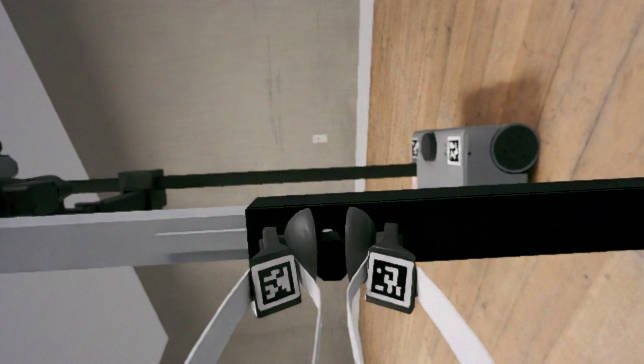

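execute_actions:
  actions:
    - {"r1": {"joints": {"gripper_m": -0.085}}, "r2": {"joints": {"lift_m": 0.838}}}
  cameras: ["r1_wrist_camera"]

Scene clock: 1571.43 s.
r1.base_odometry: x=+2.682 y=-0.426 heading=-3.007 (m, m, rad; r1's odometry frame)
r1.turned_by_wheels: +0.000 (rad since the last result)
r1.turned_by_imu: -0.001 (rad since the last result)
r1.base_tilt: forward=+0.6 right=+0.2 (deg)
r1.lidar_m: 2.99 1.95 1.82 1.84 2.30 4.81 1.68 3.16 2.92 0.66 3.72 3.85
r1.head_depth_mm: 2532 2838 2564 1981 1608 1368 1181 / 2643 2921 2574 1998 1626 1400 1171 / 2740 2991 695 1828 1550 1395 1145 / 1180 902 809 1704 1594 1386 1191 / 2852 3367 2622 2026 1648 1385 1195 / 3172 3466 2645 2040 1658 1394 1203 / 3291 3612 2654 2056 1654 1396 1201
r1.base_status: not commanded
r1.joint_positions: lift_m=+0.348 arm_m=+0.226 wrist_yaw_rad=-0.009 wrist_pitch_rad=-0.020 wrist_roll_rad=+1.569 gripper_m=-0.080 head_pan_rad=-1.563 head_tilt_rad=-0.753
r1.joint_status: gripper_m off_target (ended at -0.080, target -0.085)
r1.motor_effort: left_wheel=-1(2) right_wheel=+3(3) lift_m=+19(19) arm_m=-1(6) wrist_yaw_rad=+10(12) wrist_pitch_rad=+9(9) wrist_roll_rad=+1(1) gripper_m=-36(100) head_pan_rad=-3(3) head_tilt_rad=+2(1) (%)
r1.hand_pose: x=-0.0236 y=-0.6267 z=+0.4573 quat_wxyz=(+0.001, -0.004, -1.000, -0.011) (m; r1's base frame)
r1.wrist_depth_mm: - - - - - 707 488 / - - - - - 736 496 / - - - - - 644 504 / - 934 - 883 741 638 230 / 202 202 201 197 200 201 203 / - - - - - 788 512 / - - - - - 761 524
r2.base_odometry: x=-0.580 y=-0.407 heading=-1.695 (m, m, rad; r2's odometry frame)
r2.turned_by_wheels: +0.000 (rad since the last result)
r2.turned_by_imu: +0.001 (rad since the last result)
r2.base_tilt: forward=+0.0 right=+0.8 (deg)
r2.lidar_m: 2.74 1.86 1.75 1.78 2.28 3.40 3.46 3.19 2.96 0.57 3.88 2.20
r2.head_depth_mm: 2526 2774 3020 2459 1911 - - / 2605 2861 3144 2451 2004 - 1253 / 2605 3042 3264 639 - - 1223 / 2855 3141 3392 715 1099 1506 1215 / 3037 3354 3550 2427 1808 1506 1266 / 3182 3554 3729 2519 1900 1511 1271 / 3323 3766 3734 2528 1902 1530 1266
r2.base_status: not commanded
r2.joint_positions: lift_m=+0.792 arm_m=+0.190 wrist_yaw_rad=-0.002 wrist_pitch_rad=-0.185 wrist_roll_rad=-0.025 gripper_m=-0.016 head_pan_rad=-1.577 head_tilt_rad=-0.593
r2.joint_status: lift_m contact_stop (moved +0.043 of +0.089)
r2.on_its_own: gripper_m is held at -0.017, not at your -0.030, by its stall guard, which is not easing now; lift_m is slack since a contact_stop, until your next command for it (your +0.838 is given up); wrist_pitch_rad is at rest, and its effort (+64) is outside its rest range (-20 to +32)
r2.motor_effort: left_wheel=+0(8) right_wheel=+0(3) lift_m=+25(46) arm_m=-3(3) wrist_yaw_rad=+1(2) wrist_pitch_rad=+64(76) wrist_roll_rad=+4(6) gripper_m=-21(20) head_pan_rad=+2(2) head_tilt_rad=-4(5) (%)
r2.hand_pose: x=-0.0220 y=-0.5827 z=+0.8601 quat_wxyz=(+0.713, +0.066, -0.695, -0.065) (m; r2's base frame)
r2.wrist_depth_mm: - - - 102 101 - - / - - - 107 108 - - / - - - 114 114 - - / - - 192 120 123 - - / - - 132 126 129 152 - / - 100 102 104 105 107 - / - - - 183 - 94 -
pictures: r1_wrist_camera
Images, in order (width x height): r1_wrist_camera 644x364.

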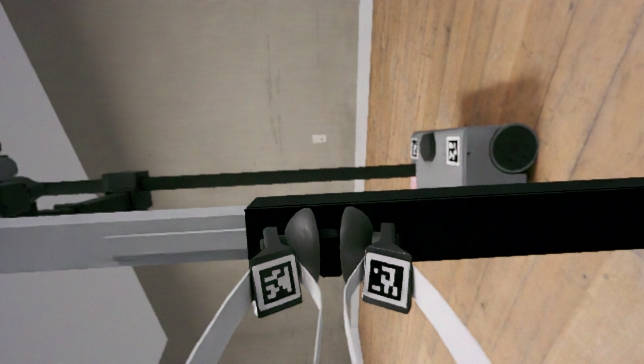

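execute_actions:
  actions:
    - {"r1": {"joints": {"gripper_m": 0.05}}, "r2": {"joints": {"lift_m": 0.768}}}
  cameras: []

execute_actions:
  actions:
    - {"r1": {"joints": {"arm_m": 0.241}}, "r2": {"joints": {"lift_m": 0.7775}}}
  cameras: []

execute_actions:
  actions:
    - {"r1": {"joints": {"gripper_m": -0.089}}}
  cameras: []

execute_actions:
  actions:
    - {"r1": {"joints": {"arm_m": 0.226}}, "r2": {"joints": {"lift_m": 0.788}}}
  cameras: ["r2_wrist_camera"]

Scene clock: 1587.57 s.
r1.base_odometry: x=+2.682 y=-0.426 heading=-3.007 (m, m, rad; r1's odometry frame)
r1.turned_by_wheels: +0.000 (rad since the last result)
r1.turned_by_imu: +0.000 (rad since the last result)
r1.base_tilt: forward=+0.6 right=+0.3 (deg)
r1.lidar_m: 2.98 1.95 1.82 1.84 2.31 4.81 1.68 3.17 2.93 0.66 3.71 3.85
r1.head_depth_mm: 2524 2809 2563 1980 1617 1368 1184 / 2649 2959 2588 1978 1622 1402 1172 / 2740 2981 692 1824 1551 1392 1144 / 1198 928 813 1711 1599 1384 1199 / 2862 3348 2619 2023 1637 1387 1199 / 3174 3490 2640 2022 1657 1395 1195 / 3319 3629 2673 2046 1653 1401 1201
r1.base_status: not commanded
r1.joint_positions: lift_m=+0.348 arm_m=+0.226 wrist_yaw_rad=-0.003 wrist_pitch_rad=-0.020 wrist_roll_rad=+1.569 gripper_m=+0.050 head_pan_rad=-1.563 head_tilt_rad=-0.753
r1.joint_status: all done
r1.motor_effort: left_wheel=+1(1) right_wheel=+0(2) lift_m=+19(19) arm_m=-1(1) wrist_yaw_rad=+3(9) wrist_pitch_rad=+9(9) wrist_roll_rad=+1(1) gripper_m=+0(80) head_pan_rad=-3(3) head_tilt_rad=+1(1) (%)
r1.hand_pose: x=-0.0221 y=-0.6267 z=+0.4572 quat_wxyz=(+0.001, -0.002, -1.000, -0.011) (m; r1's base frame)
r1.wrist_depth_mm: - - - - - 718 500 / - - - - - 721 506 / - - - - - 620 504 / 885 906 - 928 738 235 218 / 202 201 201 196 198 202 204 / - - - - - 768 528 / - - - - - 725 524
r2.base_odometry: x=-0.580 y=-0.407 heading=-1.695 (m, m, rad; r2's odometry frame)
r2.turned_by_wheels: +0.000 (rad since the last result)
r2.turned_by_imu: -0.004 (rad since the last result)
r2.base_tilt: forward=+0.0 right=+0.7 (deg)
r2.lidar_m: 2.73 1.87 1.75 1.78 2.28 3.40 3.46 3.22 2.97 0.57 3.90 2.19
r2.head_depth_mm: 2525 2719 3013 2446 1897 - - / 2636 2855 3138 2500 1940 - 1226 / 2637 3053 3271 688 637 - 1221 / 2833 3126 3351 720 665 1513 1226 / 3037 3382 3533 2404 1825 1520 1260 / 3178 3604 3843 2522 1897 1507 1261 / 3320 3794 3822 2549 1891 1532 1265
r2.base_status: not commanded
r2.joint_positions: lift_m=+0.769 arm_m=+0.190 wrist_yaw_rad=-0.003 wrist_pitch_rad=-0.126 wrist_roll_rad=-0.024 gripper_m=-0.016 head_pan_rad=-1.577 head_tilt_rad=-0.593
r2.joint_status: lift_m contact_stop (moved -0.023 of -0.024)
r2.on_its_own: wrist_pitch_rad is held at -0.170, not at your +0.000, by its stall guard, which is not easing now; gripper_m is held at -0.017, not at your -0.030, by its stall guard, which is not easing now; lift_m is slack since a contact_stop, until your next command for it
r2.motor_effort: left_wheel=-1(1) right_wheel=+1(1) lift_m=+21(20) arm_m=+2(1) wrist_yaw_rad=+2(3) wrist_pitch_rad=-15(16) wrist_roll_rad=+3(3) gripper_m=-21(21) head_pan_rad=+2(2) head_tilt_rad=-5(5) (%)
r2.hand_pose: x=-0.0222 y=-0.5859 z=+0.8515 quat_wxyz=(+0.714, +0.044, -0.697, -0.045) (m; r2's base frame)
r2.wrist_depth_mm: - - - 106 106 - - / - - - 110 111 - - / - - - 116 117 - - / - - 197 121 123 - - / - 134 126 125 125 136 - / - 96 93 94 96 98 - / - - - 177 - - -
pictures: none
No camera images: the call's "cameras" was empty. Leave "cameras" out to get every camera's image.

not run: a stop came earlier in this reply.

not run: a stop came earlier in this reply.

not run: a stop came earlier in this reply.

execute_actions:
  actions:
    - {"r1": {"joints": {"arm_m": 0.241}}, "r2": {"joints": {"lift_m": 0.768, "wrist_pitch_rad": 0.0}}}
  cameras: []

execute_actions:
  actions:
    - {"r2": {"joints": {"lift_m": 0.7775}}}
  cameras: ["r2_wrist_camera"]

Scene clock: 1595.63 s.
r1.base_odometry: x=+2.682 y=-0.426 heading=-3.007 (m, m, rad; r1's odometry frame)
r1.turned_by_wheels: +0.000 (rad since the last result)
r1.turned_by_imu: +0.000 (rad since the last result)
r1.base_tilt: forward=+0.7 right=+0.3 (deg)
r1.lidar_m: 2.99 1.95 1.82 1.84 2.31 4.81 1.68 3.16 2.93 0.66 3.68 3.86
r1.head_depth_mm: 2528 2849 2558 1971 1629 1360 1176 / 2643 2955 2560 1994 1620 1404 1171 / 2737 2982 693 1821 1571 1395 1149 / 1196 921 813 1704 1598 1381 1191 / 2893 3358 2625 2026 1642 1383 1196 / 3174 3451 2658 2039 1656 1392 1199 / 3318 3583 2667 2042 1650 1399 1200
r1.base_status: not commanded
r1.joint_positions: lift_m=+0.348 arm_m=+0.241 wrist_yaw_rad=-0.003 wrist_pitch_rad=-0.020 wrist_roll_rad=+1.569 gripper_m=+0.050 head_pan_rad=-1.563 head_tilt_rad=-0.753
r1.joint_status: all done
r1.motor_effort: left_wheel=+0(0) right_wheel=+0(0) lift_m=+19(19) arm_m=+4(4) wrist_yaw_rad=+3(4) wrist_pitch_rad=+9(8) wrist_roll_rad=+1(1) gripper_m=+0(0) head_pan_rad=-3(3) head_tilt_rad=+1(1) (%)
r1.hand_pose: x=-0.0221 y=-0.6414 z=+0.4572 quat_wxyz=(+0.001, -0.001, -1.000, -0.011) (m; r1's base frame)
r1.wrist_depth_mm: - - - - - 734 501 / - - - - - 718 510 / - - - - - 624 501 / 896 880 - - 743 631 221 / 188 187 187 180 184 187 187 / - - - - - 721 521 / - - - - - 720 524
r2.base_odometry: x=-0.580 y=-0.407 heading=-1.695 (m, m, rad; r2's odometry frame)
r2.turned_by_wheels: +0.000 (rad since the last result)
r2.turned_by_imu: -0.001 (rad since the last result)
r2.base_tilt: forward=+0.0 right=+0.7 (deg)
r2.lidar_m: 2.73 1.87 1.75 1.77 2.29 3.40 3.46 3.20 2.98 0.57 3.89 2.19
r2.head_depth_mm: 2532 2754 3025 2466 1899 - - / 2614 2876 3129 2458 1930 - 1224 / 2614 3055 3288 685 639 - 1211 / 2907 3139 3406 718 666 1505 1218 / 3013 3317 3589 2403 1840 1513 1262 / 3143 3562 3820 2517 1890 1513 1265 / 3378 3761 3877 2536 1898 1524 1263
r2.base_status: not commanded
r2.joint_positions: lift_m=+0.768 arm_m=+0.190 wrist_yaw_rad=-0.003 wrist_pitch_rad=-0.107 wrist_roll_rad=-0.024 gripper_m=-0.016 head_pan_rad=-1.577 head_tilt_rad=-0.593
r2.joint_status: wrist_pitch_rad off_target (ended at -0.107, target +0.000); the others done
r2.on_its_own: gripper_m is held at -0.017, not at your -0.030, by its stall guard, which is not easing now; wrist_pitch_rad is at rest, and its effort (+37) is outside its rest range (-20 to +32)
r2.motor_effort: left_wheel=-1(1) right_wheel=+1(1) lift_m=+19(20) arm_m=+3(3) wrist_yaw_rad=+2(2) wrist_pitch_rad=+37(34) wrist_roll_rad=+3(3) gripper_m=-20(21) head_pan_rad=+2(2) head_tilt_rad=-5(5) (%)
r2.hand_pose: x=-0.0222 y=-0.5869 z=+0.8556 quat_wxyz=(+0.715, +0.037, -0.697, -0.039) (m; r2's base frame)
r2.wrist_depth_mm: - - - 107 107 - - / - - - 111 111 - - / - - - 116 117 - - / - - 202 121 123 - - / - 136 127 125 125 148 - / - 96 93 95 96 98 - / - - - 175 - - -
pictures: none
No camera images: the call's "cameras" was empty. Leave "cameras" out to get every camera's image.

Scene clock: 1596.37 s.
r1.base_odometry: x=+2.682 y=-0.426 heading=-3.007 (m, m, rad; r1's odometry frame)
r1.turned_by_wheels: +0.000 (rad since the last result)
r1.turned_by_imu: +0.000 (rad since the last result)
r1.base_tilt: forward=+0.6 right=+0.3 (deg)
r1.lidar_m: 2.98 1.95 1.82 1.84 2.30 4.81 1.68 3.17 2.93 0.66 3.71 3.86
r1.head_depth_mm: 2534 2843 2548 1986 1619 1367 1177 / 2628 2957 2569 1996 1622 1401 1173 / 2762 3004 694 1825 1576 1398 1143 / 1199 918 813 1712 1592 1379 1190 / 2860 3340 2640 2031 1644 1389 1195 / 3164 3473 2651 2049 1649 1392 1201 / 3301 3600 2671 2047 1653 1395 1202
r1.base_status: not commanded
r1.joint_positions: lift_m=+0.348 arm_m=+0.241 wrist_yaw_rad=-0.003 wrist_pitch_rad=-0.020 wrist_roll_rad=+1.569 gripper_m=+0.050 head_pan_rad=-1.563 head_tilt_rad=-0.753
r1.joint_status: not commanded
r1.motor_effort: left_wheel=+0(0) right_wheel=+0(1) lift_m=+19(19) arm_m=+4(4) wrist_yaw_rad=+3(3) wrist_pitch_rad=+9(8) wrist_roll_rad=+1(1) gripper_m=+0(0) head_pan_rad=-3(3) head_tilt_rad=+2(1) (%)
r1.hand_pose: x=-0.0221 y=-0.6414 z=+0.4572 quat_wxyz=(+0.001, -0.001, -1.000, -0.011) (m; r1's base frame)
r1.wrist_depth_mm: - - - - - 723 504 / - - - - - 729 506 / - - - - - 634 505 / 885 905 - - 736 623 220 / 188 186 188 181 183 185 187 / - - - - - 727 527 / - - - - - 742 525
r2.base_odometry: x=-0.580 y=-0.407 heading=-1.695 (m, m, rad; r2's odometry frame)
r2.turned_by_wheels: +0.000 (rad since the last result)
r2.turned_by_imu: +0.000 (rad since the last result)
r2.base_tilt: forward=+0.0 right=+0.7 (deg)
r2.lidar_m: 2.73 1.86 1.75 1.78 2.29 3.40 3.46 3.18 2.97 0.57 3.91 2.19
r2.head_depth_mm: 2521 2741 2983 2455 1922 - - / 2635 2904 3126 2458 1941 - 1248 / 2668 3022 3253 684 635 - 1226 / 2851 3205 3385 721 665 1514 1219 / 3001 3387 3540 2426 1853 1521 1264 / 3189 3576 3754 2529 1879 1516 1262 / 3391 3774 3766 2516 1924 1519 1265
r2.base_status: not commanded
r2.joint_positions: lift_m=+0.777 arm_m=+0.190 wrist_yaw_rad=-0.003 wrist_pitch_rad=-0.136 wrist_roll_rad=-0.024 gripper_m=-0.016 head_pan_rad=-1.577 head_tilt_rad=-0.593
r2.joint_status: all done
r2.on_its_own: gripper_m is held at -0.017, not at your -0.030, by its stall guard, which is not easing now; wrist_pitch_rad is at rest, and its effort (+48) is outside its rest range (-20 to +32)
r2.motor_effort: left_wheel=-1(1) right_wheel=+1(1) lift_m=+32(35) arm_m=+2(3) wrist_yaw_rad=+2(3) wrist_pitch_rad=+48(48) wrist_roll_rad=+3(3) gripper_m=-20(20) head_pan_rad=+2(2) head_tilt_rad=-4(5) (%)
r2.hand_pose: x=-0.0222 y=-0.5852 z=+0.8569 quat_wxyz=(+0.714, +0.048, -0.697, -0.049) (m; r2's base frame)
r2.wrist_depth_mm: - - - 104 105 - - / - - - 109 110 - - / - - - 114 116 - - / - - 198 121 122 - - / - - 129 125 127 150 - / - 95 97 98 100 102 - / - - - 178 - - -
pictures: r2_wrist_camera
Images, in order (width x height): r2_wrist_camera 644x364.

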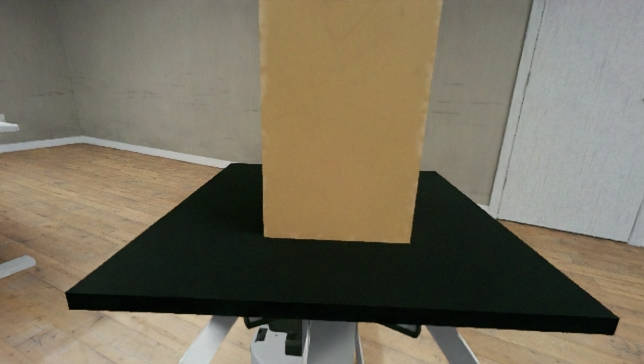

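execute_actions:
  actions:
    - {"r1": {"joints": {"gripper_m": -0.089}}, "r2": {"joints": {"wrist_pitch_rad": 0.0}}}
  cameras: []

execute_actions:
  actions:
    - {"r1": {"joints": {"arm_m": 0.226}}, "r2": {"joints": {"lift_m": 0.788}}}
  cameras: []

Scene clock: 1604.83 s.
r1.base_odometry: x=+2.682 y=-0.426 heading=-3.007 (m, m, rad; r1's odometry frame)
r1.turned_by_wheels: +0.000 (rad since the last result)
r1.turned_by_imu: -0.001 (rad since the last result)
r1.base_tilt: forward=+0.6 right=+0.3 (deg)
r1.lidar_m: 2.98 1.95 1.82 1.84 2.31 4.79 1.68 3.16 2.93 0.66 3.69 3.86
r1.head_depth_mm: 2543 2801 2564 1983 1616 1363 1179 / 2655 2976 2563 1987 1625 1403 1173 / 2759 2984 693 1829 1552 1396 1144 / 1204 912 811 1710 1595 1377 1192 / 2846 3335 2629 2026 1654 1390 1196 / 3179 3453 2652 2042 1652 1389 1196 / 3348 3602 2685 2053 1671 1401 1206
r1.base_status: not commanded
r1.joint_positions: lift_m=+0.348 arm_m=+0.240 wrist_yaw_rad=-0.006 wrist_pitch_rad=-0.010 wrist_roll_rad=+1.569 gripper_m=-0.087 head_pan_rad=-1.563 head_tilt_rad=-0.753
r1.joint_status: all done
r1.motor_effort: left_wheel=+0(0) right_wheel=+2(2) lift_m=+19(19) arm_m=+11(11) wrist_yaw_rad=+6(8) wrist_pitch_rad=+4(9) wrist_roll_rad=+1(1) gripper_m=-43(100) head_pan_rad=-3(3) head_tilt_rad=+2(0) (%)
r1.hand_pose: x=-0.0229 y=-0.6411 z=+0.4599 quat_wxyz=(+0.001, -0.003, -1.000, -0.005) (m; r1's base frame)
r1.wrist_depth_mm: - - - - - 734 505 / - - - - - 734 506 / - - - - - 634 513 / 890 902 - - 753 631 225 / 190 189 189 182 183 186 187 / - - - - - 747 532 / - - - - - 749 542
r2.base_odometry: x=-0.580 y=-0.407 heading=-1.695 (m, m, rad; r2's odometry frame)
r2.turned_by_wheels: +0.000 (rad since the last result)
r2.turned_by_imu: -0.002 (rad since the last result)
r2.base_tilt: forward=+0.0 right=+0.7 (deg)
r2.lidar_m: 2.73 1.87 1.75 1.78 2.28 3.40 3.46 3.20 2.98 0.57 3.90 2.19
r2.head_depth_mm: 2536 2790 3015 2498 1923 - - / 2630 2904 3154 2453 1933 - 1250 / 2647 3028 3268 684 639 - 1218 / 2835 3128 3428 722 873 1505 1214 / 3007 3353 3570 2393 1822 1508 1262 / 3172 3556 3792 2523 1898 1527 1260 / 3344 3824 3836 2528 1885 1520 1267
r2.base_status: not commanded
r2.joint_positions: lift_m=+0.777 arm_m=+0.190 wrist_yaw_rad=-0.003 wrist_pitch_rad=-0.154 wrist_roll_rad=-0.024 gripper_m=-0.016 head_pan_rad=-1.577 head_tilt_rad=-0.593
r2.joint_status: wrist_pitch_rad off_target (ended at -0.154, target +0.000)
r2.on_its_own: wrist_pitch_rad is held at -0.153, not at your +0.000, by its stall guard, which is not easing now; gripper_m is held at -0.017, not at your -0.030, by its stall guard, which is not easing now
r2.motor_effort: left_wheel=-1(1) right_wheel=+1(1) lift_m=+25(26) arm_m=+2(2) wrist_yaw_rad=+2(2) wrist_pitch_rad=+0(2) wrist_roll_rad=+3(3) gripper_m=-21(21) head_pan_rad=+3(2) head_tilt_rad=-5(5) (%)
r2.hand_pose: x=-0.0223 y=-0.5842 z=+0.8530 quat_wxyz=(+0.714, +0.054, -0.696, -0.055) (m; r2's base frame)
r2.wrist_depth_mm: - - - 104 104 - - / - - - 109 109 - - / - - - 115 116 - - / - - 194 120 123 - - / - - 128 124 126 148 - / - 95 96 98 100 101 - / - - - 179 - - -
pictures: none
No camera images: the call's "cameras" was empty. Leave "cameras" out to get every camera's image.

Scene clock: 1605.90 s.
r1.base_odometry: x=+2.682 y=-0.426 heading=-3.007 (m, m, rad; r1's odometry frame)
r1.turned_by_wheels: +0.000 (rad since the last result)
r1.turned_by_imu: +0.000 (rad since the last result)
r1.base_tilt: forward=+0.6 right=+0.3 (deg)
r1.lidar_m: 2.98 1.94 1.82 1.84 2.30 4.82 1.69 3.17 2.93 0.66 3.70 3.87
r1.head_depth_mm: 2558 2817 2538 1988 1622 1369 1179 / 2635 2947 2589 1983 1618 1401 1171 / 2760 2947 695 1825 1544 1386 1142 / 1179 905 1479 1705 1598 1376 1192 / 2880 3316 2641 2031 1643 1384 1194 / 3150 3474 2644 2025 1652 1387 1199 / 3323 3588 2673 2042 1660 1402 1201
r1.base_status: not commanded
r1.joint_positions: lift_m=+0.348 arm_m=+0.227 wrist_yaw_rad=-0.008 wrist_pitch_rad=-0.019 wrist_roll_rad=+1.569 gripper_m=-0.083 head_pan_rad=-1.563 head_tilt_rad=-0.753
r1.joint_status: all done
r1.motor_effort: left_wheel=-1(2) right_wheel=+2(2) lift_m=+19(19) arm_m=-6(17) wrist_yaw_rad=+10(10) wrist_pitch_rad=+8(10) wrist_roll_rad=+1(1) gripper_m=-39(43) head_pan_rad=-3(3) head_tilt_rad=+1(1) (%)
r1.hand_pose: x=-0.0235 y=-0.6272 z=+0.4577 quat_wxyz=(+0.001, -0.004, -1.000, -0.010) (m; r1's base frame)
r1.wrist_depth_mm: - - - - - 727 505 / - - - - - 739 510 / - - - - - 616 513 / - 931 - 922 741 630 230 / 202 200 200 196 199 201 201 / - - - - - 779 517 / - - - - - 745 524
r2.base_odometry: x=-0.580 y=-0.407 heading=-1.695 (m, m, rad; r2's odometry frame)
r2.turned_by_wheels: +0.000 (rad since the last result)
r2.turned_by_imu: +0.000 (rad since the last result)
r2.base_tilt: forward=+0.1 right=+0.8 (deg)
r2.lidar_m: 2.73 1.86 1.75 1.77 2.29 3.40 3.46 3.21 2.98 0.57 3.91 2.19
r2.head_depth_mm: 2520 2779 2994 2483 1925 - - / 2617 2867 3186 2477 2008 - 1248 / 2635 2967 3254 698 - - 1223 / 2882 3165 3391 735 1092 1499 1217 / 3120 3367 3549 2386 1813 1509 1256 / 3166 3523 3791 2518 1884 1499 1265 / 3348 3816 3816 2538 1920 1515 1268
r2.base_status: not commanded
r2.joint_positions: lift_m=+0.787 arm_m=+0.190 wrist_yaw_rad=-0.003 wrist_pitch_rad=-0.214 wrist_roll_rad=-0.026 gripper_m=-0.016 head_pan_rad=-1.577 head_tilt_rad=-0.594
r2.joint_status: all done
r2.on_its_own: wrist_pitch_rad is held at -0.153, not at your +0.000, by its stall guard, which is not easing now; gripper_m is held at -0.017, not at your -0.030, by its stall guard, which is not easing now
r2.motor_effort: left_wheel=+0(1) right_wheel=+0(1) lift_m=+31(35) arm_m=+0(3) wrist_yaw_rad=+2(2) wrist_pitch_rad=+21(32) wrist_roll_rad=+4(5) gripper_m=-20(21) head_pan_rad=+2(2) head_tilt_rad=-5(4) (%)
r2.hand_pose: x=-0.0222 y=-0.5802 z=+0.8482 quat_wxyz=(+0.712, +0.076, -0.694, -0.076) (m; r2's base frame)
r2.wrist_depth_mm: - - - 100 100 - - / - - - 106 107 - - / - - - 113 114 - - / - - 186 120 123 - - / - - 131 127 129 149 - / - 101 102 104 105 107 - / - - - 188 - - -
pictures: none
No camera images: the call's "cameras" was empty. Leave "cameras" out to get every camera's image.

execute_actions:
  actions:
    - {"r2": {"joints": {"lift_m": 0.803}}}
  cameras: ["r1_wrist_camera"]

Scene clock: 1617.37 s.
r1.base_odometry: x=+2.682 y=-0.426 heading=-3.007 (m, m, rad; r1's odometry frame)
r1.turned_by_wheels: +0.000 (rad since the last result)
r1.turned_by_imu: -0.001 (rad since the last result)
r1.base_tilt: forward=+0.6 right=+0.3 (deg)
r1.lidar_m: 2.99 1.94 1.82 1.84 2.30 4.79 1.68 3.15 2.92 0.66 3.69 3.86
r1.head_depth_mm: 2528 2834 2565 1976 1624 1367 1177 / 2654 2967 2564 1993 1623 1408 1169 / 2774 2976 695 1831 1555 1393 1143 / 1174 892 816 1704 1597 1382 1192 / 2864 3328 2626 2020 1645 1385 1197 / 3166 3490 2670 2040 1651 1391 1199 / 3315 3631 2673 2048 1656 1395 1206
r1.base_status: not commanded
r1.joint_positions: lift_m=+0.348 arm_m=+0.226 wrist_yaw_rad=-0.008 wrist_pitch_rad=-0.019 wrist_roll_rad=+1.569 gripper_m=-0.034 head_pan_rad=-1.563 head_tilt_rad=-0.753
r1.joint_status: not commanded
r1.on_its_own: gripper_m is held at -0.035, not at your -0.089, by its stall guard, which is not easing now
r1.motor_effort: left_wheel=+0(1) right_wheel=+2(1) lift_m=+19(19) arm_m=-5(5) wrist_yaw_rad=+9(10) wrist_pitch_rad=+8(8) wrist_roll_rad=+1(1) gripper_m=-21(21) head_pan_rad=-3(3) head_tilt_rad=+2(1) (%)
r1.hand_pose: x=-0.0233 y=-0.6271 z=+0.4576 quat_wxyz=(+0.001, -0.004, -1.000, -0.010) (m; r1's base frame)
r1.wrist_depth_mm: - - - - - 705 495 / - - - - - 740 502 / - - - - - 655 502 / - - - 911 713 624 228 / 202 201 200 194 199 200 202 / - - - - - 763 524 / - - - - - 732 537
r2.base_odometry: x=-0.580 y=-0.407 heading=-1.695 (m, m, rad; r2's odometry frame)
r2.turned_by_wheels: +0.000 (rad since the last result)
r2.turned_by_imu: -0.003 (rad since the last result)
r2.base_tilt: forward=+0.1 right=+0.8 (deg)
r2.lidar_m: 2.73 1.87 1.75 1.78 2.29 3.40 3.45 3.20 2.98 0.57 3.89 2.18
r2.head_depth_mm: 2508 2748 3009 2480 1947 - 1221 / 2659 2888 3142 2478 1985 - 1247 / 2647 3042 3258 647 - - 1221 / 2830 3138 3408 723 1089 1488 1220 / 3016 3366 3551 2407 1814 1507 1256 / 3183 3530 3765 2501 1891 1507 1265 / 3331 3758 3795 2488 1892 1514 1254
r2.base_status: not commanded
r2.joint_positions: lift_m=+0.802 arm_m=+0.190 wrist_yaw_rad=-0.003 wrist_pitch_rad=-0.255 wrist_roll_rad=-0.026 gripper_m=-0.016 head_pan_rad=-1.577 head_tilt_rad=-0.594
r2.joint_status: all done
r2.on_its_own: wrist_pitch_rad is held at -0.153, not at your +0.000, by its stall guard, which is not easing now; gripper_m is held at -0.017, not at your -0.030, by its stall guard, which is not easing now; wrist_pitch_rad is at rest, and its effort (+35) is outside its rest range (-20 to +32)
r2.motor_effort: left_wheel=+0(0) right_wheel=+0(0) lift_m=+36(37) arm_m=-1(0) wrist_yaw_rad=+3(3) wrist_pitch_rad=+35(38) wrist_roll_rad=+4(4) gripper_m=-19(20) head_pan_rad=+3(2) head_tilt_rad=-4(4) (%)
r2.hand_pose: x=-0.0222 y=-0.5769 z=+0.8529 quat_wxyz=(+0.710, +0.090, -0.692, -0.090) (m; r2's base frame)
r2.wrist_depth_mm: - - - 99 99 - - / - - - 106 106 - - / - - - 113 114 - - / - - 178 122 125 - - / - - 130 128 129 146 - / - 102 103 104 106 108 - / - - - 198 - - -
pictures: r1_wrist_camera
Images, in order (width x height): r1_wrist_camera 644x364.

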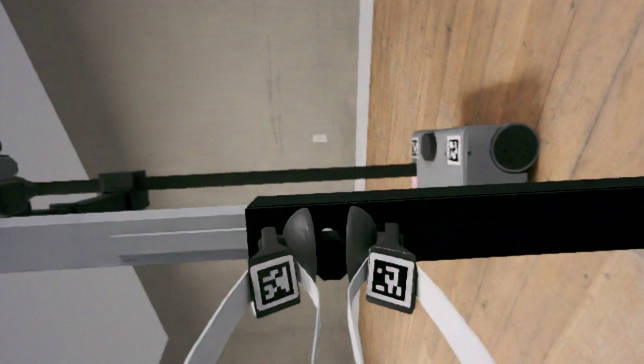

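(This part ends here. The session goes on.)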